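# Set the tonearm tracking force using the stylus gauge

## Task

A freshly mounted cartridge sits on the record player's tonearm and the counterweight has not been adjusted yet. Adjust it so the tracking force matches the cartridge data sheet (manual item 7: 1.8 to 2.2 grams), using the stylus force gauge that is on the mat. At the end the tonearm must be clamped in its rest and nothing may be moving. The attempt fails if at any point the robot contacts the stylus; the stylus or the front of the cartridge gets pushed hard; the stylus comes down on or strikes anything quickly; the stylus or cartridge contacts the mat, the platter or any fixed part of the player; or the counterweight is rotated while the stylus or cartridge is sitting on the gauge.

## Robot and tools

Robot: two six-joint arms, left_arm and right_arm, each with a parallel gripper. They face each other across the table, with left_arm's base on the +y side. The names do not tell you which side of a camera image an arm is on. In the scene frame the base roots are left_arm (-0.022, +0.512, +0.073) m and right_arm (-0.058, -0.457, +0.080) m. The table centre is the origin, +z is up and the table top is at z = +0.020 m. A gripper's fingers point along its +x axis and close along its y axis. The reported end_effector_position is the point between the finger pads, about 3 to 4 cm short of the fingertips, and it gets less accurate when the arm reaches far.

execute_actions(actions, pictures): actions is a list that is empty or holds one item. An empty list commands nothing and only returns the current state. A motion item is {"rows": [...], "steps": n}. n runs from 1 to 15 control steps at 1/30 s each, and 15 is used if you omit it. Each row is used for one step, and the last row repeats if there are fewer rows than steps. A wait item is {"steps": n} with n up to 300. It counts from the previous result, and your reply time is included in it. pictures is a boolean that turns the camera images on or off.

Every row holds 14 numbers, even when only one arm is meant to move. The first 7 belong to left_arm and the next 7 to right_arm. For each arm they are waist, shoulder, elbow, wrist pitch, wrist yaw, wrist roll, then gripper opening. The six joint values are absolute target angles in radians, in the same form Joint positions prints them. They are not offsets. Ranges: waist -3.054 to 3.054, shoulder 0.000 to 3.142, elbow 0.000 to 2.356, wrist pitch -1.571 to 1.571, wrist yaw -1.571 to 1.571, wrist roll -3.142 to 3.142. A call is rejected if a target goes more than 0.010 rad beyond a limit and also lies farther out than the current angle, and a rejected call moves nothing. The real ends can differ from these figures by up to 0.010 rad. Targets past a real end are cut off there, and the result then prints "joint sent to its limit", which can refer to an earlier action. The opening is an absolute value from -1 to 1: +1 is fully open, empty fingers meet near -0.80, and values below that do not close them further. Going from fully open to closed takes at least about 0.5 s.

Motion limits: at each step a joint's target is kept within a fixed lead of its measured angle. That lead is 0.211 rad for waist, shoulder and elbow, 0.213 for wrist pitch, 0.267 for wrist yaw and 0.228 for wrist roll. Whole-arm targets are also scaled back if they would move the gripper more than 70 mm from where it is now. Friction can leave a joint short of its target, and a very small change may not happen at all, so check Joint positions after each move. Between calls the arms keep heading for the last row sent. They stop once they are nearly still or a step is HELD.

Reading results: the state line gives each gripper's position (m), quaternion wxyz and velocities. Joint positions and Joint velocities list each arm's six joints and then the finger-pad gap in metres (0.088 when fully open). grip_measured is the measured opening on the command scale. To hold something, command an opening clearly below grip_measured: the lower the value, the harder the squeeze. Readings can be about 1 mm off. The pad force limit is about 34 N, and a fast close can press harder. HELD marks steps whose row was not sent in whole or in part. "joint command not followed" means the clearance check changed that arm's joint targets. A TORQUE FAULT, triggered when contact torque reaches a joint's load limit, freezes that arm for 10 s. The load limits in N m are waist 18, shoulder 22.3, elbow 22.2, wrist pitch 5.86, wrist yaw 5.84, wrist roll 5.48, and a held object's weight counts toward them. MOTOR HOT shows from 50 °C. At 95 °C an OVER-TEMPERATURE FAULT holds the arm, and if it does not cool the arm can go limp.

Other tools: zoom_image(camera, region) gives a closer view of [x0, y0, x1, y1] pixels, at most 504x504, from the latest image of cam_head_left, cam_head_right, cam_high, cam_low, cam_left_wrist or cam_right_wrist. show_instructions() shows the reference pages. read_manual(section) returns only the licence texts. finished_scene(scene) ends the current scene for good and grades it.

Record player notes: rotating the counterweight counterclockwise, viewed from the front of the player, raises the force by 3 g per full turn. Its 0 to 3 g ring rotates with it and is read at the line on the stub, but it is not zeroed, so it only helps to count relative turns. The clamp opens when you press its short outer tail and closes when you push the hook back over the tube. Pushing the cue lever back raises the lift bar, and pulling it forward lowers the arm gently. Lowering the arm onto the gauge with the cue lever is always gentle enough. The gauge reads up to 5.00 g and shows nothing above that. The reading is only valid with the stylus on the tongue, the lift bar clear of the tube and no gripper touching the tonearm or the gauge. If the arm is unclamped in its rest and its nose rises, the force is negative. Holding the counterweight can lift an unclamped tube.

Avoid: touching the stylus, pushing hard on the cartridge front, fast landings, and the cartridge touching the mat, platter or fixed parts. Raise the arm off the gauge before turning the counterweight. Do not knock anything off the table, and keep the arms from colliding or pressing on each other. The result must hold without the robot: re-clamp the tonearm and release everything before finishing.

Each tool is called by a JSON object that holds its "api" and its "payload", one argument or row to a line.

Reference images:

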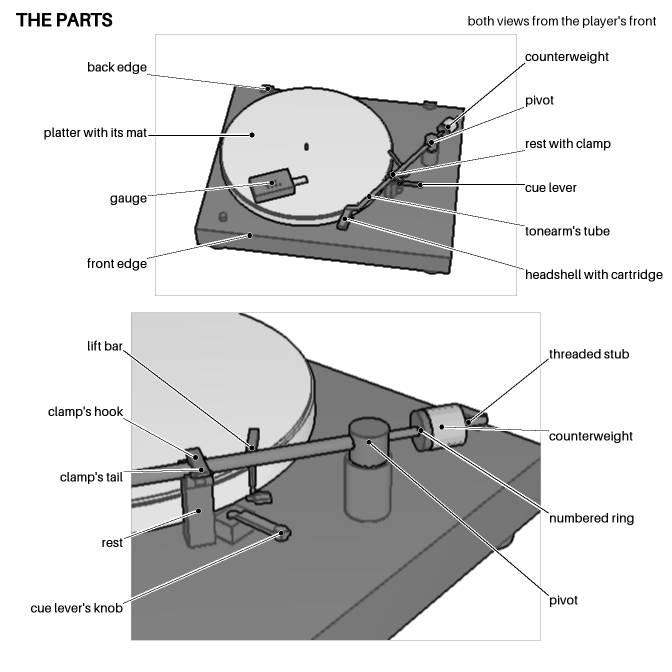

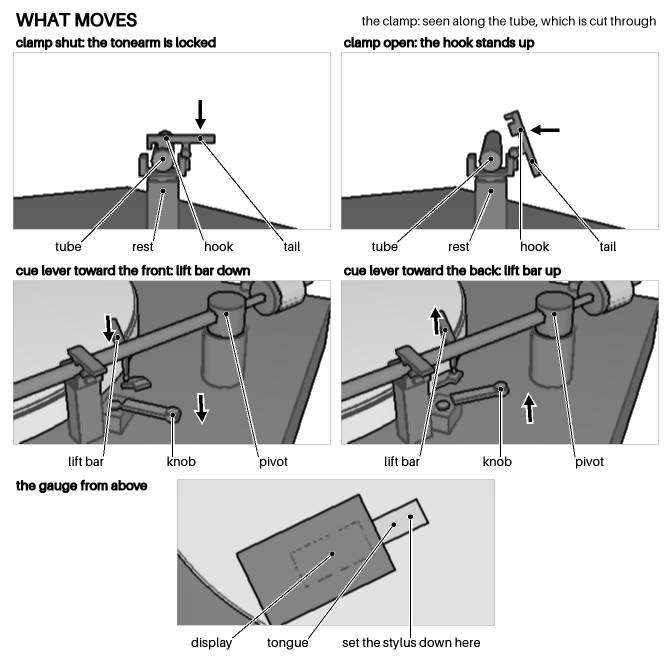

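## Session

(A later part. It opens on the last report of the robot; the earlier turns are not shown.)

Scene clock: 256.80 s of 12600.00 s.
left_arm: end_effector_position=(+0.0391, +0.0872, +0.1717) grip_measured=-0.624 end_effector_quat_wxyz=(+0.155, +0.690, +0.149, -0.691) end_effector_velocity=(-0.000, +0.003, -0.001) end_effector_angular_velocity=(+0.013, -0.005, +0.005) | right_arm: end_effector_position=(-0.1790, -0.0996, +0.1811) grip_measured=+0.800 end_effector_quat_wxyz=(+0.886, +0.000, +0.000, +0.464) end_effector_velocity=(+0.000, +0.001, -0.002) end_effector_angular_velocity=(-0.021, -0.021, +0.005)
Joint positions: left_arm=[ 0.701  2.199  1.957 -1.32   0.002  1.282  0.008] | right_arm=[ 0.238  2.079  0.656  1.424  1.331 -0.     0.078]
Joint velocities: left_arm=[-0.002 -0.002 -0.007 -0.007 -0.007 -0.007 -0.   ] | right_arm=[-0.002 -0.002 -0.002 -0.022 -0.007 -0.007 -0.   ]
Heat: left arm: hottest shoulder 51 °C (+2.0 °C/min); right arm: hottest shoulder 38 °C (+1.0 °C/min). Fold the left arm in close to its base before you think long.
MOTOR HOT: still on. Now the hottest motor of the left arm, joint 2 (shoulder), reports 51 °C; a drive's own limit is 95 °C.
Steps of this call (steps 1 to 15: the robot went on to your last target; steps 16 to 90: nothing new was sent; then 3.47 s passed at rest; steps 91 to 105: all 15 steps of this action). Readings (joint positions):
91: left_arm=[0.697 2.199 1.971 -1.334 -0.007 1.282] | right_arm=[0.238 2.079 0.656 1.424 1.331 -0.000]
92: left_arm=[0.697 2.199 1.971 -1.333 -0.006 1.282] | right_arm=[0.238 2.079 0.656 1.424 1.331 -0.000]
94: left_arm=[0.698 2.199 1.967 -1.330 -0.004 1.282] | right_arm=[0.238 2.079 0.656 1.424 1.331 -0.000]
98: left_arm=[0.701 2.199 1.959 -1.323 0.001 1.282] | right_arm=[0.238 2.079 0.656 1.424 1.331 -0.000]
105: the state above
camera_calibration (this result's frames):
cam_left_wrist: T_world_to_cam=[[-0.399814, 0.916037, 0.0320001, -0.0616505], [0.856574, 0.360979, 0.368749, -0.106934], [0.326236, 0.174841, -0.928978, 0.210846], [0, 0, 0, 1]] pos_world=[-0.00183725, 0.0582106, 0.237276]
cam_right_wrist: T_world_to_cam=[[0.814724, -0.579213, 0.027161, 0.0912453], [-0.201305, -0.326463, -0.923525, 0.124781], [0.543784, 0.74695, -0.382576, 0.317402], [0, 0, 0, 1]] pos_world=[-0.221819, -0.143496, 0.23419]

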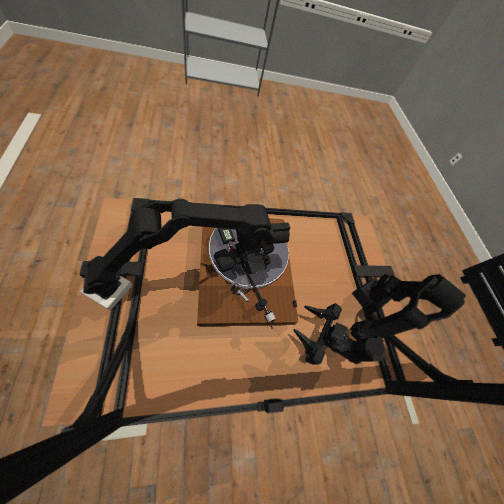

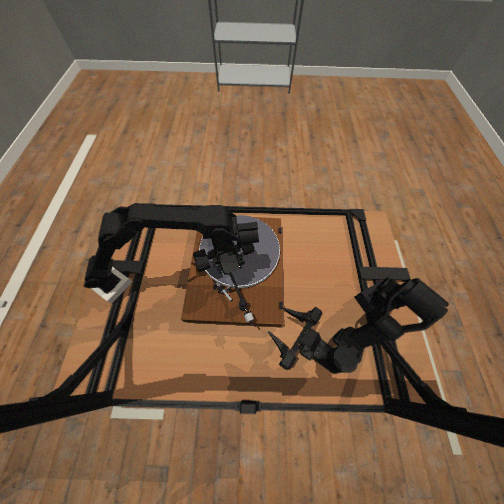

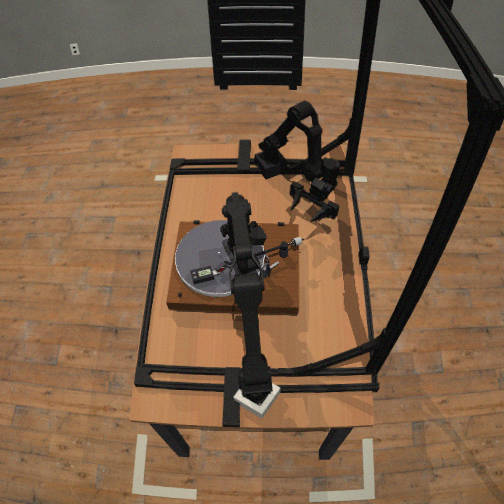

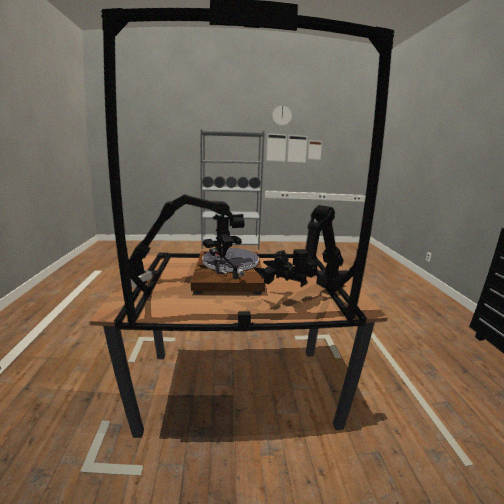

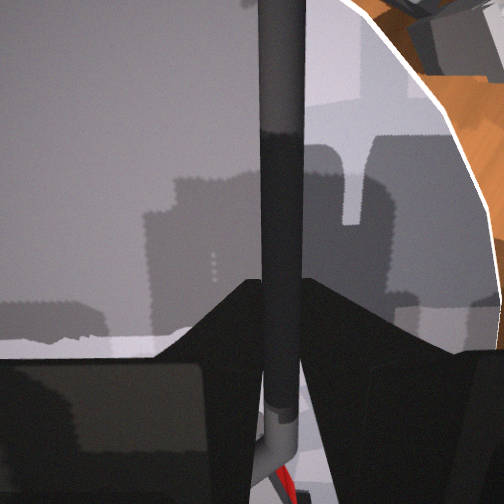

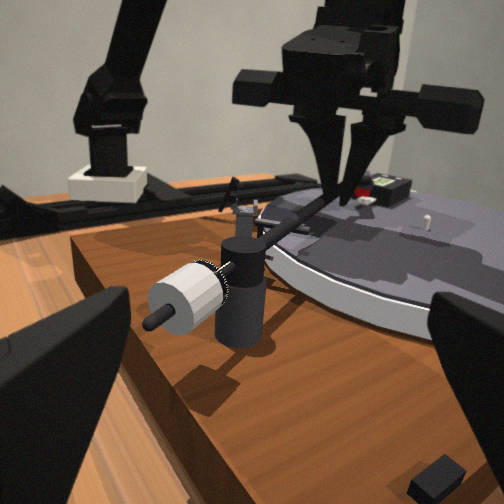

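{"api": "execute_actions", "payload": {
  "actions": [
    {"rows": [[0.699,2.20,1.937,-1.318,0,1.285,-0.69,0.239,2.082,0.657,1.425,1.33,0,0.8],[0.699,2.20,1.934,-1.316,0,1.285,-0.69,0.239,2.082,0.657,1.425,1.33,0,0.8],[0.699,2.20,1.931,-1.314,0,1.285,-0.69,0.239,2.082,0.657,1.425,1.33,0,0.8]], "steps": 15}
  ]
}}

{"api": "zoom_image", "payload": {
  "camera": "cam_right_wrist",
  "region": [340, 170, 400, 215]
}}

Scene clock: 267.90 s of 12600.00 s.
left_arm: end_effector_position=(+0.0391, +0.0875, +0.1699) grip_measured=-0.624 end_effector_quat_wxyz=(+0.155, +0.690, +0.149, -0.691) end_effector_velocity=(-0.000, +0.003, -0.001) end_effector_angular_velocity=(+0.013, -0.005, +0.005) | right_arm: end_effector_position=(-0.1790, -0.0996, +0.1810) grip_measured=+0.800 end_effector_quat_wxyz=(+0.886, +0.000, +0.000, +0.464) end_effector_velocity=(+0.000, -0.001, +0.001) end_effector_angular_velocity=(-0.006, -0.008, -0.005)
Joint positions: left_arm=[ 0.701  2.198  1.949 -1.313  0.002  1.282  0.008] | right_arm=[ 0.238  2.08   0.656  1.424  1.331 -0.     0.078]
Joint velocities: left_arm=[-0.002 -0.002 -0.007 -0.007 -0.007 -0.007 -0.   ] | right_arm=[ 0.002 -0.007 -0.002 -0.007  0.007 -0.007 -0.   ]
Heat: left arm: hottest shoulder 52 °C (+3.0 °C/min); right arm: hottest shoulder 38 °C (+0.0 °C/min). Fold the left arm in close to its base before you think long.
MOTOR HOT: still on. Now the hottest motor of the left arm, joint 2 (shoulder), reports 52 °C; a drive's own limit is 95 °C.
Steps of this call (steps 1 to 15: the robot went on to your last target; steps 16 to 90: nothing new was sent; then 7.60 s passed at rest; steps 91 to 105: all 15 steps of this action). Readings (joint positions):
91: left_arm=[0.701 2.198 1.954 -1.318 0.002 1.282] | right_arm=[0.238 2.079 0.656 1.424 1.331 -0.000]
92: left_arm=[0.701 2.198 1.953 -1.317 0.002 1.282] | right_arm=[0.238 2.079 0.656 1.424 1.331 -0.000]
94: left_arm=[0.701 2.198 1.951 -1.315 0.002 1.282] | right_arm=[0.238 2.079 0.656 1.424 1.331 -0.000]
98: left_arm=[0.701 2.198 1.949 -1.314 0.002 1.282] | right_arm=[0.238 2.080 0.656 1.424 1.331 -0.000]
105: the state above
camera_calibration (this result's frames):
cam_left_wrist: T_world_to_cam=[[-0.399811, 0.916013, 0.0327357, -0.0619655], [0.856614, 0.360701, 0.368927, -0.106349], [0.326134, 0.175543, -0.928882, 0.209095], [0, 0, 0, 1]] pos_world=[-0.0018672, 0.0584163, 0.235488]
cam_right_wrist: T_world_to_cam=[[0.814717, -0.579205, 0.0275324, 0.0911799], [-0.201071, -0.326727, -0.923482, 0.124673], [0.543881, 0.746841, -0.382651, 0.317374], [0, 0, 0, 1]] pos_world=[-0.221831, -0.143482, 0.234067]

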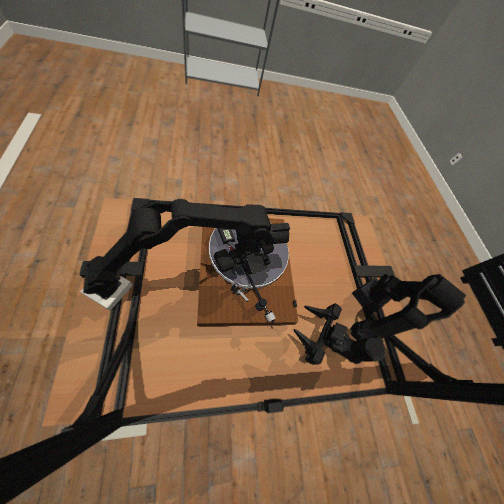

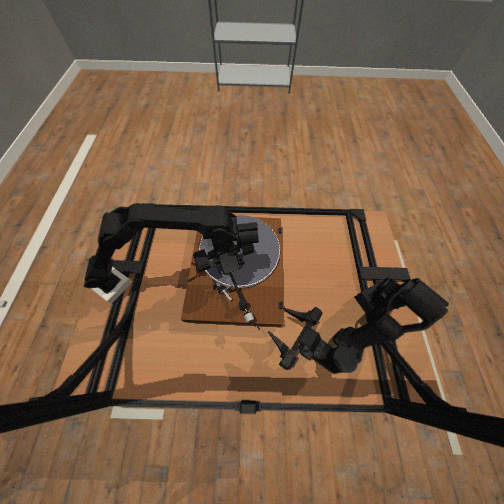

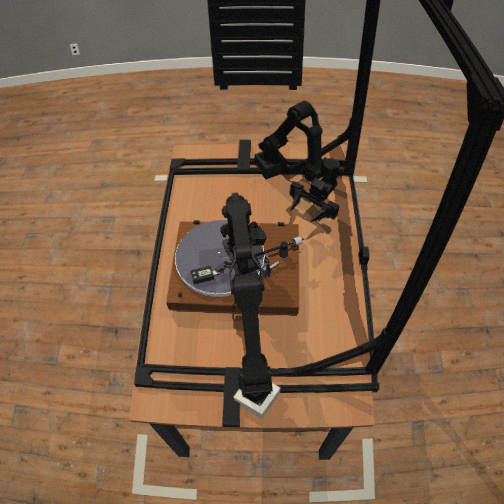

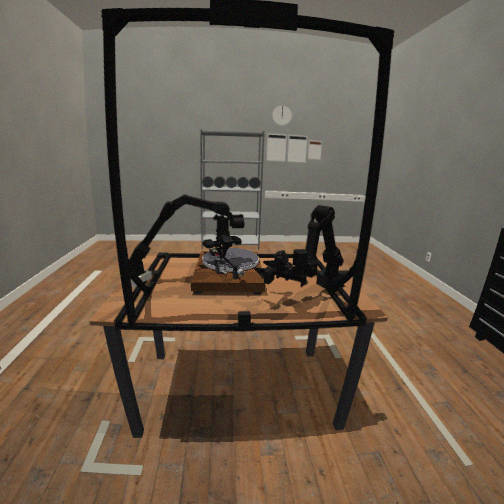

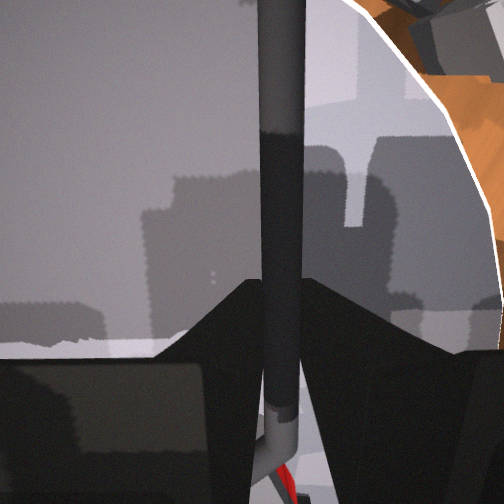

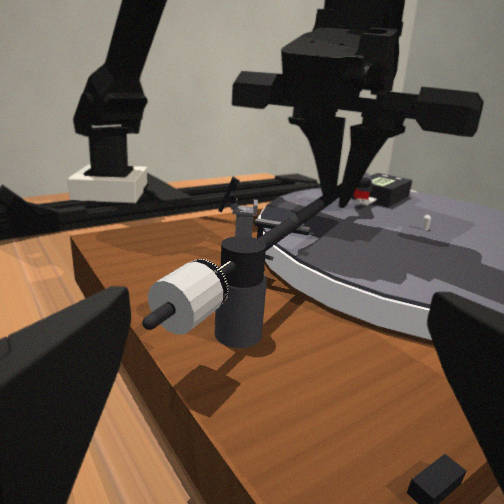

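Region (340, 170, 400, 215) of cam_right_wrist's 504x504 image, scaled by 8.400, with more detail than that image has; it fills the top 378 rows of this view, and the rest is white.

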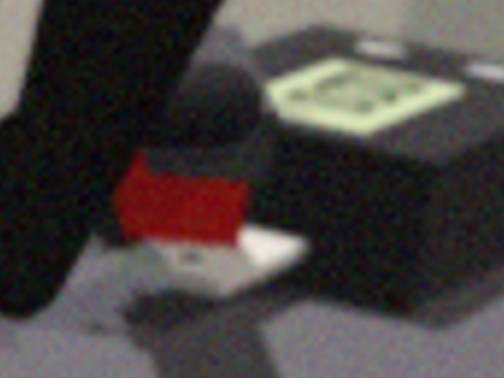

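{"api": "execute_actions", "payload": {
  "actions": [
    {"rows": [[0.701,2.198,1.940,-1.313,0,1.285,-0.69,0.239,1.5,0.45,1.0,1.33,0,0.8]], "steps": 15}
  ],
  "pictures": false
}}

{"api": "execute_actions", "payload": {
  "actions": [
    {"rows": [[0.701,2.198,1.940,-1.313,0,1.285,-0.69,-0.787,1.5,0.45,1.0,0,3.13,0.8]], "steps": 15}
  ],
  "pictures": false
}}

{"api": "execute_actions", "payload": {
  "actions": [
    {"steps": 45}
  ],
  "pictures": false
}}

{"api": "execute_actions", "payload": {
  "actions": [
    {"rows": [[0.701,2.198,1.940,-1.313,0,1.285,-0.69,-0.787,1.658,0.4225,0.885,0,3.13,0.8]], "steps": 15}
  ],
  "pictures": false
}}

{"api": "execute_actions", "payload": {
  "actions": [
    {"steps": 10}
  ]
}}

Scene clock: 281.80 s of 12600.00 s.
left_arm: end_effector_position=(+0.0391, +0.0876, +0.1699) grip_measured=-0.624 end_effector_quat_wxyz=(+0.155, +0.690, +0.149, -0.691) end_effector_velocity=(-0.000, +0.002, +0.000) end_effector_angular_velocity=(+0.008, -0.006, +0.020) | right_arm: end_effector_position=(-0.1354, -0.1492, +0.2593) grip_measured=+0.800 end_effector_quat_wxyz=(+0.886, -0.022, -0.005, +0.463) end_effector_velocity=(+0.005, -0.007, -0.002) end_effector_angular_velocity=(-0.032, -0.030, +0.010)
Joint positions: left_arm=[ 0.701  2.198  1.948 -1.313  0.002  1.282  0.008] | right_arm=[0.239 1.513 0.46  1.005 1.332 0.003 0.078]
Joint velocities: left_arm=[-0.002 -0.002 -0.002 -0.007 -0.007 -0.022 -0.   ] | right_arm=[ 0.002 -0.046 -0.032 -0.051 -0.007 -0.007 -0.   ]
Heat: left arm: hottest shoulder 53 °C (+3.0 °C/min); right arm: hottest shoulder 39 °C (+1.0 °C/min). Fold the left arm in close to its base before you think long.
MOTOR HOT: still on. Now the hottest motor of the left arm, joint 2 (shoulder), reports 53 °C; a drive's own limit is 95 °C.
Steps of this call (steps 1 to 15: the robot went on to your last target; steps 16 to 90: nothing new was sent; then 10.40 s passed at rest; steps 91 to 105: all 15 steps of this action). Readings (joint positions):
91: left_arm=[0.701 2.198 1.949 -1.313 0.002 1.282] | right_arm=[0.239 2.045 0.627 1.367 1.320 0.000]
92: left_arm=[0.701 2.198 1.949 -1.313 0.002 1.282] | right_arm=[0.241 1.992 0.577 1.303 1.317 0.001]
94: left_arm=[0.701 2.198 1.949 -1.313 0.002 1.282] | right_arm=[0.240 1.871 0.498 1.180 1.332 0.001]
98: left_arm=[0.701 2.198 1.949 -1.313 0.002 1.282] | right_arm=[0.239 1.642 0.462 1.044 1.332 0.002]
105: the state above

Scene clock: 282.30 s of 12600.00 s.
left_arm: end_effector_position=(+0.0391, +0.0876, +0.1699) grip_measured=-0.624 end_effector_quat_wxyz=(+0.155, +0.690, +0.149, -0.691) end_effector_velocity=(-0.002, +0.001, +0.004) end_effector_angular_velocity=(-0.003, +0.007, +0.005) | right_arm: end_effector_position=(+0.0324, -0.0735, +0.2535) grip_measured=+0.800 end_effector_quat_wxyz=(+0.729, +0.370, +0.288, +0.500) end_effector_velocity=(+0.367, -0.052, -0.003) end_effector_angular_velocity=(+0.676, +1.960, +0.285)
Joint positions: left_arm=[ 0.701  2.198  1.948 -1.313  0.002  1.282  0.008] | right_arm=[-0.651  1.509  0.457  1.002  0.177  0.983  0.078]
Joint velocities: left_arm=[-0.002 -0.007  0.002 -0.007  0.007 -0.007 -0.   ] | right_arm=[-1.746 -0.007 -0.002 -0.007 -2.132  1.971  0.   ]
Heat: left arm: hottest shoulder 53 °C (+3.0 °C/min); right arm: hottest shoulder 39 °C (+1.0 °C/min). Fold the left arm in close to its base before you think long.
MOTOR HOT: still on. Now the hottest motor of the left arm, joint 2 (shoulder), reports 53 °C; a drive's own limit is 95 °C.
Steps of this call (steps 1 to 15: all 15 steps of this action). Readings (joint positions):
1: left_arm=[0.701 2.198 1.948 -1.313 0.002 1.282] | right_arm=[0.211 1.511 0.458 1.003 1.262 0.060]
2: left_arm=[0.701 2.198 1.948 -1.313 0.002 1.282] | right_arm=[0.153 1.510 0.457 1.003 1.175 0.128]
4: left_arm=[0.701 2.198 1.948 -1.313 0.002 1.282] | right_arm=[0.026 1.509 0.457 1.003 1.022 0.260]
8: left_arm=[0.701 2.198 1.948 -1.313 0.002 1.282] | right_arm=[-0.224 1.509 0.457 1.002 0.712 0.523]
15: the state above

Scene clock: 283.80 s of 12600.00 s.
left_arm: end_effector_position=(+0.0391, +0.0875, +0.1699) grip_measured=-0.624 end_effector_quat_wxyz=(+0.155, +0.690, +0.149, -0.691) end_effector_velocity=(+0.002, +0.002, -0.002) end_effector_angular_velocity=(+0.015, -0.020, +0.005) | right_arm: end_effector_position=(+0.0586, -0.0792, +0.2539) grip_measured=+0.800 end_effector_quat_wxyz=(+0.021, +0.805, +0.592, -0.015) end_effector_velocity=(+0.002, -0.001, +0.002) end_effector_angular_velocity=(+0.005, -0.009, -0.009)
Joint positions: left_arm=[ 0.701  2.198  1.948 -1.313  0.002  1.282  0.008] | right_arm=[-0.784  1.507  0.457  1.002  0.005  3.125  0.078]
Joint velocities: left_arm=[-0.002  0.002 -0.002 -0.007 -0.022 -0.007 -0.   ] | right_arm=[-0.002 -0.002 -0.002  0.007  0.007 -0.007 -0.   ]
Heat: left arm: hottest shoulder 53 °C (+3.0 °C/min); right arm: hottest shoulder 39 °C (+1.0 °C/min). Fold the left arm in close to its base before you think long.
MOTOR HOT: still on. Now the hottest motor of the left arm, joint 2 (shoulder), reports 53 °C; a drive's own limit is 95 °C.
Steps of this call (steps 1 to 45: the robot went on to your last target). Readings (joint positions):
1: left_arm=[0.701 2.198 1.948 -1.313 0.002 1.282] | right_arm=[-0.700 1.509 0.457 1.002 0.128 1.050]
2: left_arm=[0.701 2.198 1.948 -1.313 0.002 1.282] | right_arm=[-0.736 1.509 0.457 1.002 0.094 1.117]
4: left_arm=[0.701 2.198 1.948 -1.313 0.002 1.282] | right_arm=[-0.770 1.508 0.457 1.002 0.050 1.248]
8: left_arm=[0.701 2.198 1.948 -1.313 0.002 1.282] | right_arm=[-0.780 1.507 0.457 1.002 0.015 1.510]
45: the state above

Scene clock: 284.30 s of 12600.00 s.
left_arm: end_effector_position=(+0.0391, +0.0875, +0.1699) grip_measured=-0.624 end_effector_quat_wxyz=(+0.155, +0.690, +0.149, -0.691) end_effector_velocity=(-0.001, +0.006, -0.003) end_effector_angular_velocity=(+0.032, -0.003, +0.005) | right_arm: end_effector_position=(+0.0556, -0.0895, +0.1605) grip_measured=+0.800 end_effector_quat_wxyz=(+0.110, +0.793, +0.584, -0.135) end_effector_velocity=(-0.003, -0.000, -0.001) end_effector_angular_velocity=(-0.003, +0.016, +0.016)
Joint positions: left_arm=[ 0.701  2.198  1.948 -1.313  0.002  1.282  0.008] | right_arm=[-0.785  1.655  0.419  0.886  0.005  3.126  0.078]
Joint velocities: left_arm=[-0.002  0.002 -0.007 -0.022 -0.007 -0.007 -0.   ] | right_arm=[-0.002 -0.002 -0.002 -0.007 -0.022  0.007 -0.   ]
Heat: left arm: hottest shoulder 53 °C (+3.0 °C/min); right arm: hottest shoulder 39 °C (+1.0 °C/min). Fold the left arm in close to its base before you think long.
MOTOR HOT: still on. Now the hottest motor of the left arm, joint 2 (shoulder), reports 53 °C; a drive's own limit is 95 °C.
Steps of this call (steps 1 to 15: all 15 steps of this action). Readings (joint positions):
1: left_arm=[0.701 2.198 1.948 -1.313 0.002 1.282] | right_arm=[-0.784 1.524 0.456 0.990 0.005 3.125]
2: left_arm=[0.701 2.198 1.948 -1.313 0.002 1.282] | right_arm=[-0.784 1.546 0.456 0.967 0.005 3.125]
4: left_arm=[0.701 2.198 1.948 -1.313 0.002 1.282] | right_arm=[-0.784 1.605 0.446 0.913 0.005 3.125]
8: left_arm=[0.701 2.198 1.948 -1.313 0.002 1.282] | right_arm=[-0.785 1.654 0.419 0.888 0.005 3.126]
15: the state above

Scene clock: 284.63 s of 12600.00 s.
left_arm: end_effector_position=(+0.0391, +0.0875, +0.1699) grip_measured=-0.624 end_effector_quat_wxyz=(+0.155, +0.690, +0.149, -0.691) end_effector_velocity=(-0.000, +0.002, +0.000) end_effector_angular_velocity=(+0.006, +0.008, -0.005) | right_arm: end_effector_position=(+0.0556, -0.0895, +0.1605) grip_measured=+0.800 end_effector_quat_wxyz=(+0.110, +0.793, +0.584, -0.135) end_effector_velocity=(-0.002, -0.001, -0.005) end_effector_angular_velocity=(-0.018, +0.001, +0.012)
Joint positions: left_arm=[ 0.701  2.198  1.948 -1.313  0.002  1.282  0.008] | right_arm=[-0.785  1.655  0.419  0.886  0.005  3.126  0.078]
Joint velocities: left_arm=[ 0.002 -0.002 -0.002 -0.007  0.007  0.007 -0.   ] | right_arm=[ 0.002  0.007 -0.002 -0.007 -0.007 -0.007  0.   ]
Heat: left arm: hottest shoulder 54 °C (+4.0 °C/min); right arm: hottest shoulder 39 °C (+1.0 °C/min). Fold the left arm in close to its base before you think long.
MOTOR HOT: still on. Now the hottest motor of the left arm, joint 2 (shoulder), reports 54 °C; a drive's own limit is 95 °C.
Steps of this call (steps 1 to 10: the robot went on to your last target). Readings (joint positions):
1: left_arm=[0.701 2.198 1.948 -1.313 0.002 1.282] | right_arm=[-0.785 1.655 0.419 0.886 0.005 3.126]
2: left_arm=[0.701 2.198 1.948 -1.313 0.002 1.282] | right_arm=[-0.785 1.655 0.419 0.886 0.005 3.126]
4: left_arm=[0.701 2.198 1.948 -1.313 0.002 1.282] | right_arm=[-0.785 1.655 0.419 0.886 0.005 3.126]
8: left_arm=[0.701 2.198 1.948 -1.313 0.002 1.282] | right_arm=[-0.785 1.655 0.419 0.886 0.005 3.126]
10: the state above
camera_calibration (this result's frames):
cam_left_wrist: T_world_to_cam=[[-0.399812, 0.916025, 0.0323679, -0.0619021], [0.856594, 0.36084, 0.368838, -0.106332], [0.326185, 0.175192, -0.92893, 0.209098], [0, 0, 0, 1]] pos_world=[-0.00187068, 0.0584403, 0.23546]
cam_right_wrist: T_world_to_cam=[[-0.961049, 0.273598, -0.0391072, 0.092203], [-0.0492644, -0.0303505, 0.998325, -0.134138], [0.271953, 0.961365, 0.042647, 0.14042], [0, 0, 0, 1]] pos_world=[0.0438157, -0.164292, 0.131531]

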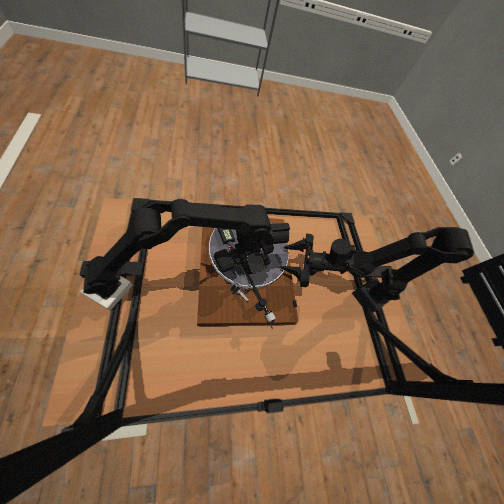

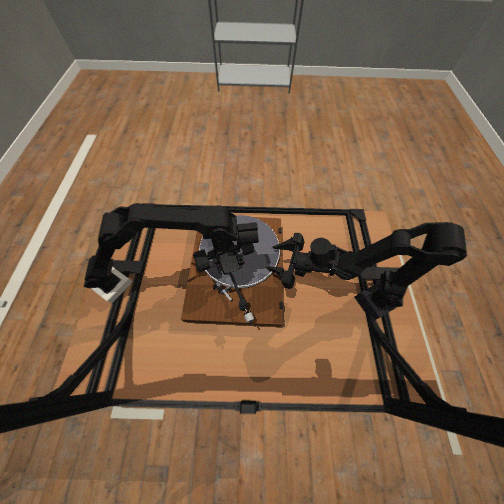

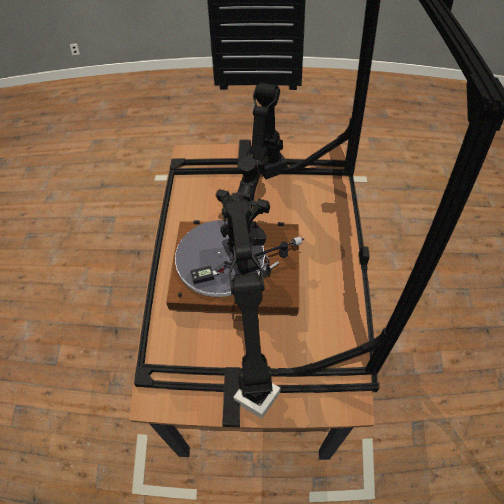

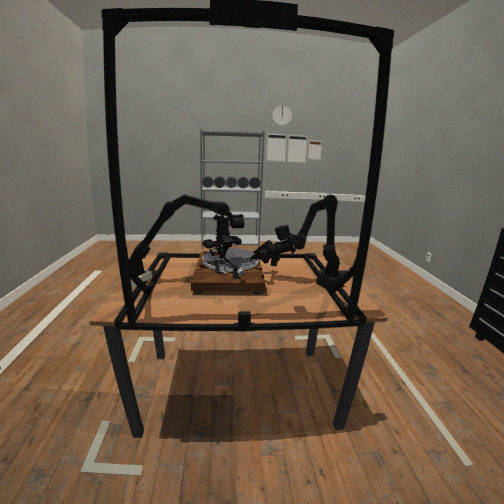

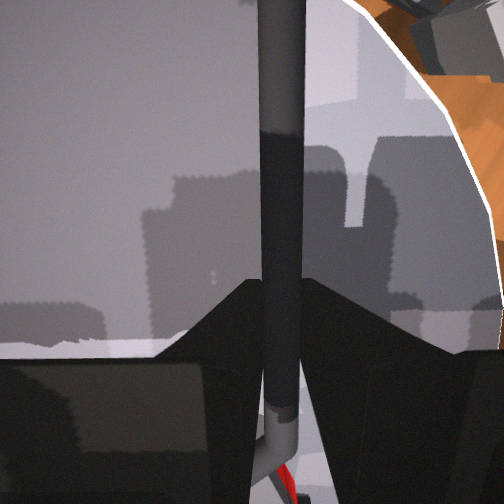

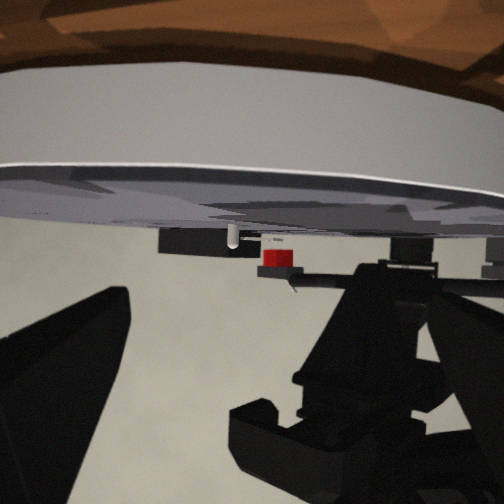

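{"api": "zoom_image", "payload": {
  "camera": "cam_right_wrist",
  "region": [220, 215, 320, 295]
}}

{"api": "zoom_image", "payload": {
  "camera": "cam_right_wrist",
  "region": [384, 220, 504, 310]
}}

Region (220, 215, 320, 295) of cam_right_wrist's 504x504 image, scaled by 5.040, with more detail than that image has; it fills the top 403 rows of this view, and the rest is white.

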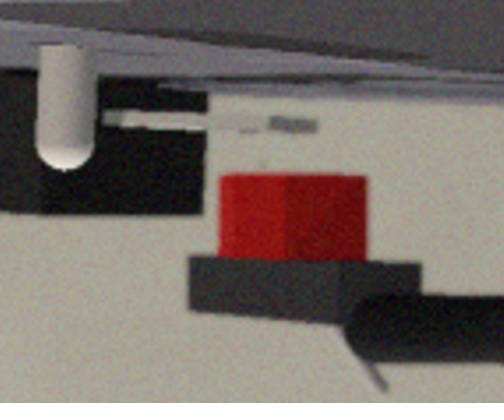

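Region (384, 220, 504, 310) of cam_right_wrist's 504x504 image, scaled by 4.200, with more detail than that image has; it fills the top 378 rows of this view, and the rest is white.

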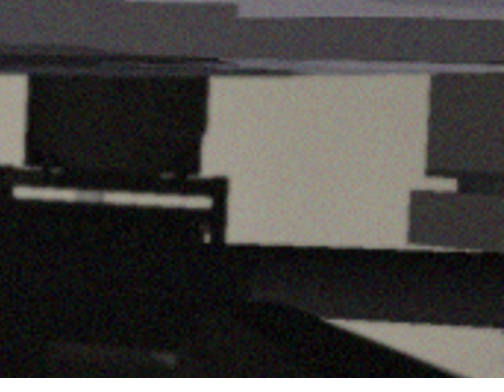

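{"api": "execute_actions", "payload": {
  "actions": [
    {"rows": [[0.701,2.198,1.930,-1.311,0,1.285,-0.69,-0.787,1.658,0.4225,0.885,0,3.13,0.8],[0.701,2.198,1.928,-1.310,0,1.285,-0.69,-0.787,1.658,0.4225,0.885,0,3.13,0.8],[0.701,2.198,1.926,-1.309,0,1.285,-0.69,-0.787,1.658,0.4225,0.885,0,3.13,0.8]], "steps": 15}
  ],
  "pictures": false
}}

{"api": "execute_actions", "payload": {
  "actions": [
    {"steps": 30}
  ]
}}

{"api": "zoom_image", "payload": {
  "camera": "cam_right_wrist",
  "region": [220, 215, 320, 295]
}}

Scene clock: 291.83 s of 12600.00 s.
left_arm: end_effector_position=(+0.0391, +0.0876, +0.1692) grip_measured=-0.624 end_effector_quat_wxyz=(+0.155, +0.690, +0.149, -0.691) end_effector_velocity=(-0.002, -0.001, +0.000) end_effector_angular_velocity=(-0.008, +0.006, +0.005) | right_arm: end_effector_position=(+0.0556, -0.0895, +0.1605) grip_measured=+0.800 end_effector_quat_wxyz=(+0.110, +0.793, +0.584, -0.135) end_effector_velocity=(+0.002, -0.002, -0.001) end_effector_angular_velocity=(-0.010, -0.007, -0.007)
Joint positions: left_arm=[ 0.701  2.197  1.945 -1.31   0.002  1.282  0.008] | right_arm=[-0.785  1.655  0.419  0.886  0.005  3.126  0.078]
Joint velocities: left_arm=[-0.002 -0.002 -0.002  0.007  0.007 -0.007 -0.   ] | right_arm=[-0.002 -0.002 -0.002 -0.007  0.007 -0.007 -0.   ]
Heat: left arm: hottest shoulder 54 °C (+4.1 °C/min); right arm: hottest shoulder 38 °C (+0.0 °C/min). Fold the left arm in close to its base before you think long.
MOTOR HOT: still on. Now the hottest motor of the left arm, joint 2 (shoulder), reports 54 °C; a drive's own limit is 95 °C.
Steps of this call (steps 1 to 15: the robot went on to your last target; steps 16 to 90: nothing new was sent; then 3.70 s passed at rest; steps 91 to 105: all 15 steps of this action). Readings (joint positions):
91: left_arm=[0.701 2.197 1.948 -1.313 0.002 1.282] | right_arm=[-0.785 1.655 0.419 0.886 0.005 3.126]
92: left_arm=[0.701 2.197 1.948 -1.312 0.002 1.282] | right_arm=[-0.785 1.655 0.419 0.886 0.005 3.126]
94: left_arm=[0.701 2.197 1.946 -1.311 0.002 1.282] | right_arm=[-0.785 1.655 0.419 0.886 0.005 3.126]
98: left_arm=[0.701 2.197 1.945 -1.310 0.002 1.282] | right_arm=[-0.785 1.655 0.419 0.886 0.005 3.126]
105: the state above

Scene clock: 292.83 s of 12600.00 s.
left_arm: end_effector_position=(+0.0391, +0.0876, +0.1693) grip_measured=-0.624 end_effector_quat_wxyz=(+0.155, +0.690, +0.149, -0.691) end_effector_velocity=(+0.004, +0.003, +0.000) end_effector_angular_velocity=(+0.010, -0.020, +0.025) | right_arm: end_effector_position=(+0.0556, -0.0895, +0.1605) grip_measured=+0.800 end_effector_quat_wxyz=(+0.110, +0.793, +0.584, -0.135) end_effector_velocity=(-0.002, -0.001, -0.001) end_effector_angular_velocity=(-0.008, -0.002, +0.012)
Joint positions: left_arm=[ 0.701  2.197  1.945 -1.31   0.002  1.282  0.008] | right_arm=[-0.785  1.655  0.419  0.886  0.005  3.126  0.078]
Joint velocities: left_arm=[ 0.002 -0.002 -0.002 -0.007 -0.022 -0.022 -0.   ] | right_arm=[ 0.002 -0.002 -0.002 -0.007 -0.007 -0.007 -0.   ]
Heat: left arm: hottest shoulder 54 °C (+4.1 °C/min); right arm: hottest shoulder 38 °C (+0.0 °C/min). Fold the left arm in close to its base before you think long.
MOTOR HOT: still on. Now the hottest motor of the left arm, joint 2 (shoulder), reports 54 °C; a drive's own limit is 95 °C.
Steps of this call (steps 1 to 15: the robot went on to your last target; steps 16 to 30: nothing new was sent). Readings (joint positions):
1: left_arm=[0.701 2.197 1.945 -1.310 0.002 1.282] | right_arm=[-0.785 1.655 0.419 0.886 0.005 3.126]
2: left_arm=[0.701 2.197 1.945 -1.310 0.002 1.282] | right_arm=[-0.785 1.655 0.419 0.886 0.005 3.126]
4: left_arm=[0.701 2.197 1.945 -1.310 0.002 1.282] | right_arm=[-0.785 1.655 0.419 0.886 0.005 3.126]
8: left_arm=[0.701 2.197 1.945 -1.310 0.002 1.282] | right_arm=[-0.785 1.655 0.419 0.886 0.005 3.126]
30: the state above
All arms were judged still, so your last target was given up. Only a new action makes them travel on or press farther. Fingers that are still opening or closing keep moving.
camera_calibration (this result's frames):
cam_left_wrist: T_world_to_cam=[[-0.399814, 0.916037, 0.0320001, -0.0619069], [0.856574, 0.360979, 0.368749, -0.106144], [0.326236, 0.174841, -0.928978, 0.208608], [0, 0, 0, 1]] pos_world=[-0.00188684, 0.0585513, 0.234914]
cam_right_wrist: T_world_to_cam=[[-0.961026, 0.273728, -0.0387492, 0.0921559], [-0.048927, -0.0304511, 0.998338, -0.134168], [0.272093, 0.961325, 0.042657, 0.140407], [0, 0, 0, 1]] pos_world=[0.0437961, -0.164288, 0.131527]

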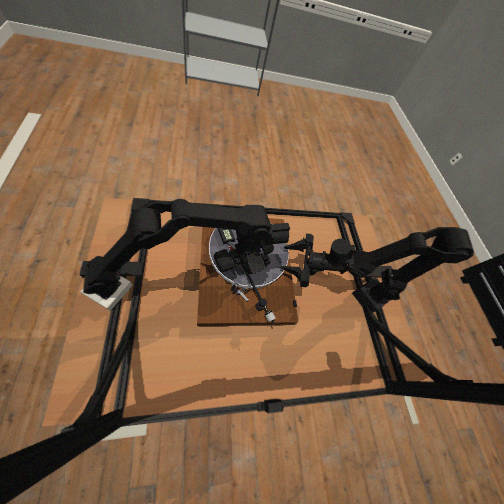

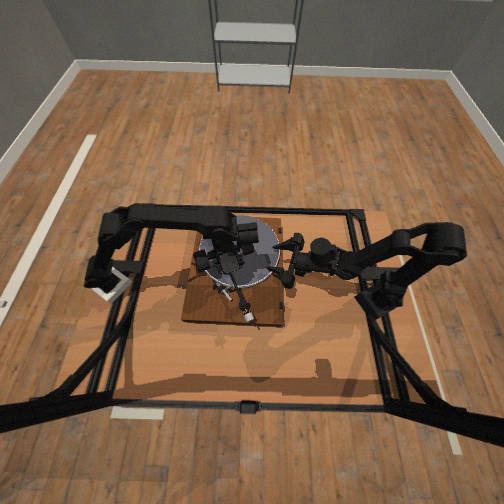

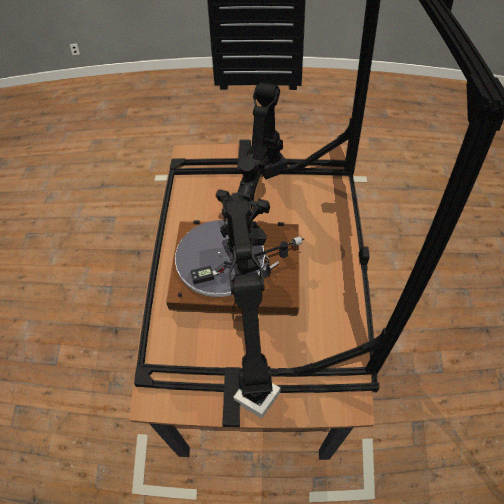

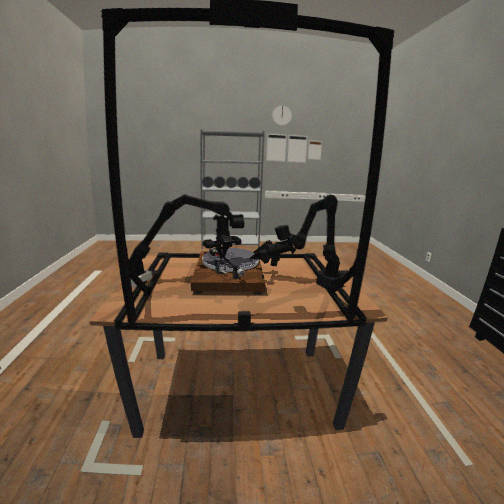

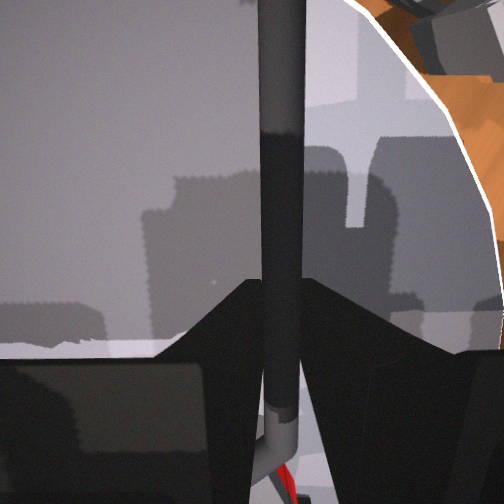

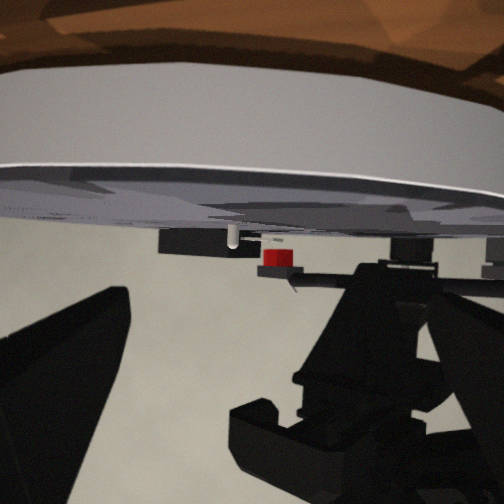

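Region (220, 215, 320, 295) of cam_right_wrist's 504x504 image, scaled by 5.040, with more detail than that image has; it fills the top 403 rows of this view, and the rest is white.

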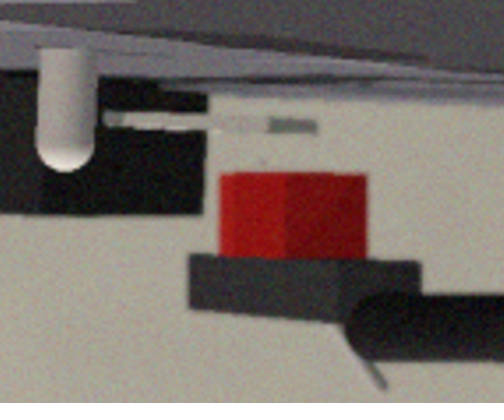

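{"api": "execute_actions", "payload": {
  "actions": [
    {"rows": [[0.701,2.197,1.945,-1.310,0,1.282,-0.66,-0.787,1.658,0.4225,0.885,0,3.13,0.8],[0.701,2.197,1.945,-1.310,0,1.282,-0.64,-0.787,1.658,0.4225,0.885,0,3.13,0.8],[0.701,2.197,1.945,-1.310,0,1.282,-0.62,-0.787,1.658,0.4225,0.885,0,3.13,0.8],[0.701,2.197,1.945,-1.310,0,1.282,-0.60,-0.787,1.658,0.4225,0.885,0,3.13,0.8],[0.701,2.197,1.945,-1.310,0,1.282,-0.57,-0.787,1.658,0.4225,0.885,0,3.13,0.8],[0.701,2.197,1.945,-1.310,0,1.282,-0.53,-0.787,1.658,0.4225,0.885,0,3.13,0.8],[0.701,2.197,1.945,-1.310,0,1.282,-0.48,-0.787,1.658,0.4225,0.885,0,3.13,0.8],[0.701,2.197,1.945,-1.310,0,1.282,-0.4,-0.787,1.658,0.4225,0.885,0,3.13,0.8],[0.701,2.197,1.945,-1.310,0,1.282,-0.3,-0.787,1.658,0.4225,0.885,0,3.13,0.8]], "steps": 15}
  ],
  "pictures": false
}}

{"api": "execute_actions", "payload": {
  "actions": [
    {"steps": 30}
  ]
}}

{"api": "zoom_image", "payload": {
  "camera": "cam_right_wrist",
  "region": [220, 215, 320, 295]
}}

Scene clock: 301.33 s of 12600.00 s.
left_arm: end_effector_position=(+0.0391, +0.0875, +0.1693) grip_measured=-0.317 end_effector_quat_wxyz=(+0.155, +0.690, +0.149, -0.691) end_effector_velocity=(-0.000, +0.003, -0.001) end_effector_angular_velocity=(+0.013, -0.005, +0.005) | right_arm: end_effector_position=(+0.0556, -0.0895, +0.1605) grip_measured=+0.800 end_effector_quat_wxyz=(+0.110, +0.793, +0.584, -0.135) end_effector_velocity=(+0.001, -0.002, -0.001) end_effector_angular_velocity=(-0.012, -0.015, +0.007)
Joint positions: left_arm=[ 0.701  2.197  1.944 -1.309  0.001  1.282  0.023] | right_arm=[-0.785  1.655  0.419  0.886  0.005  3.126  0.078]
Joint velocities: left_arm=[-0.002 -0.002 -0.007 -0.007 -0.007 -0.007  0.009] | right_arm=[-0.007 -0.002 -0.002 -0.007 -0.007 -0.022 -0.   ]
Heat: left arm: hottest shoulder 55 °C (+5.0 °C/min); right arm: hottest shoulder 38 °C (+0.0 °C/min). Fold the left arm in close to its base before you think long.
MOTOR HOT: still on. Now the hottest motor of the left arm, joint 2 (shoulder), reports 55 °C; a drive's own limit is 95 °C.
Steps of this call (steps 1 to 90: nothing new was sent; then 5.00 s passed at rest; steps 91 to 105: all 15 steps of this action). Readings (joint positions):
91: left_arm=[0.701 2.197 1.944 -1.309 0.002 1.282] | right_arm=[-0.785 1.655 0.419 0.886 0.005 3.126]
92: left_arm=[0.701 2.197 1.944 -1.309 0.002 1.282] | right_arm=[-0.785 1.655 0.419 0.886 0.005 3.126]
94: left_arm=[0.701 2.197 1.944 -1.309 0.002 1.282] | right_arm=[-0.785 1.655 0.419 0.886 0.005 3.126]
98: left_arm=[0.701 2.197 1.944 -1.309 0.001 1.282] | right_arm=[-0.785 1.655 0.419 0.886 0.005 3.126]
105: the state above

Scene clock: 302.33 s of 12600.00 s.
left_arm: end_effector_position=(+0.0391, +0.0875, +0.1693) grip_measured=-0.300 end_effector_quat_wxyz=(+0.155, +0.690, +0.149, -0.691) end_effector_velocity=(+0.002, -0.001, +0.002) end_effector_angular_velocity=(-0.011, -0.009, +0.010) | right_arm: end_effector_position=(+0.0556, -0.0895, +0.1604) grip_measured=+0.800 end_effector_quat_wxyz=(+0.110, +0.793, +0.584, -0.135) end_effector_velocity=(-0.000, +0.000, -0.002) end_effector_angular_velocity=(-0.012, -0.015, +0.012)
Joint positions: left_arm=[ 0.701  2.197  1.944 -1.309  0.001  1.282  0.024] | right_arm=[-0.785  1.656  0.419  0.886  0.005  3.126  0.078]
Joint velocities: left_arm=[ 0.002 -0.007 -0.002  0.007 -0.007 -0.007 -0.   ] | right_arm=[-0.002  0.002  0.002 -0.007 -0.007 -0.022 -0.   ]
Heat: left arm: hottest shoulder 55 °C (+5.0 °C/min); right arm: hottest shoulder 38 °C (+0.0 °C/min). Fold the left arm in close to its base before you think long.
MOTOR HOT: still on. Now the hottest motor of the left arm, joint 2 (shoulder), reports 55 °C; a drive's own limit is 95 °C.
Steps of this call (steps 1 to 15: the robot went on to your last target; steps 16 to 30: nothing new was sent). Readings (joint positions):
1: left_arm=[0.701 2.197 1.944 -1.309 0.001 1.282] | right_arm=[-0.785 1.656 0.419 0.886 0.005 3.126]
2: left_arm=[0.701 2.197 1.944 -1.309 0.001 1.282] | right_arm=[-0.785 1.656 0.419 0.886 0.005 3.126]
4: left_arm=[0.701 2.197 1.944 -1.309 0.001 1.282] | right_arm=[-0.785 1.656 0.419 0.886 0.005 3.126]
8: left_arm=[0.701 2.197 1.944 -1.309 0.001 1.282] | right_arm=[-0.785 1.656 0.419 0.886 0.005 3.126]
30: the state above
All arms were judged still, so your last target was given up. Only a new action makes them travel on or press farther. Fingers that are still opening or closing keep moving.
camera_calibration (this result's frames):
cam_left_wrist: T_world_to_cam=[[-0.399831, 0.916046, 0.0315318, -0.0617304], [0.856413, 0.361101, 0.369003, -0.106188], [0.326637, 0.174543, -0.928893, 0.208506], [0, 0, 0, 1]] pos_world=[-0.00184648, 0.0584994, 0.23481]
cam_right_wrist: T_world_to_cam=[[-0.961031, 0.273714, -0.0387412, 0.092148], [-0.048815, -0.0300871, 0.998355, -0.134006], [0.272098, 0.96134, 0.042276, 0.140484], [0, 0, 0, 1]] pos_world=[0.0437902, -0.164307, 0.131417]

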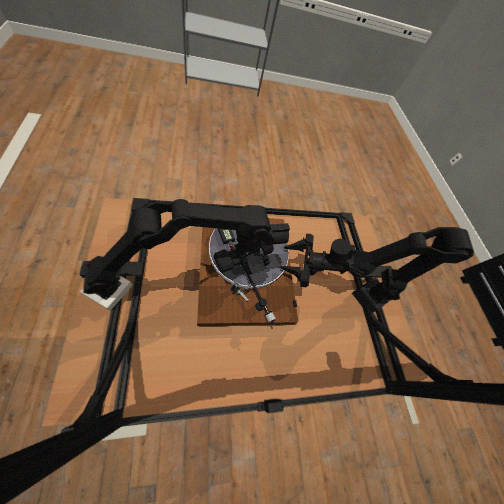

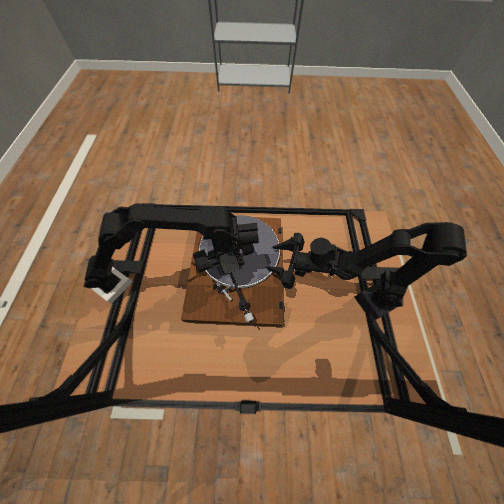

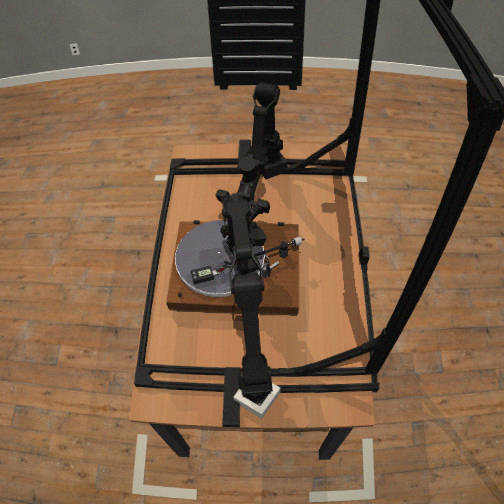

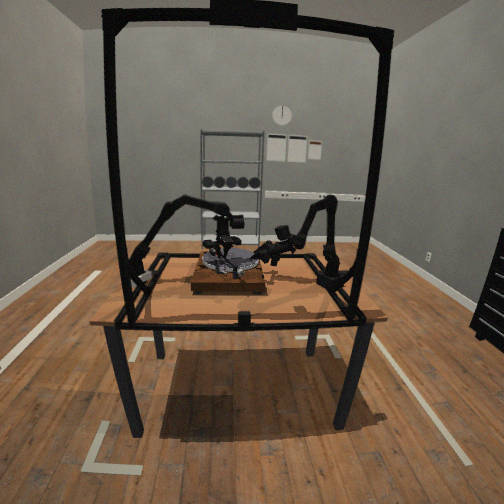

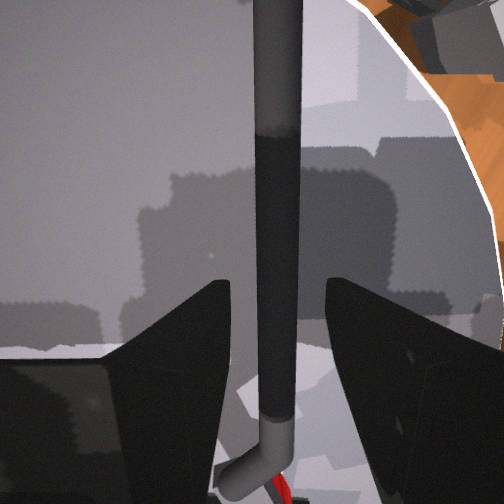

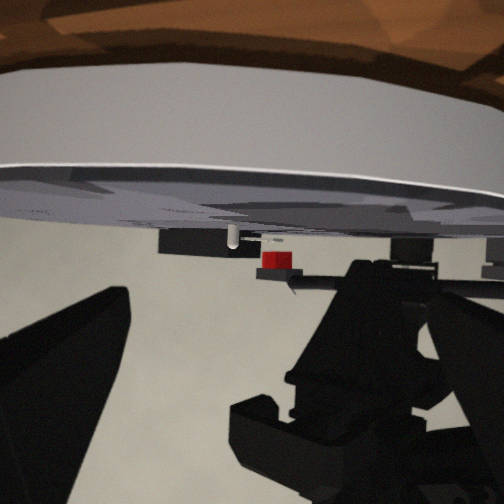

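Region (220, 215, 320, 295) of cam_right_wrist's 504x504 image, scaled by 5.040, with more detail than that image has; it fills the top 403 rows of this view, and the rest is white.

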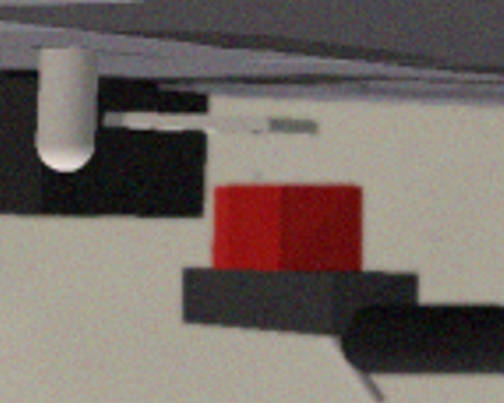

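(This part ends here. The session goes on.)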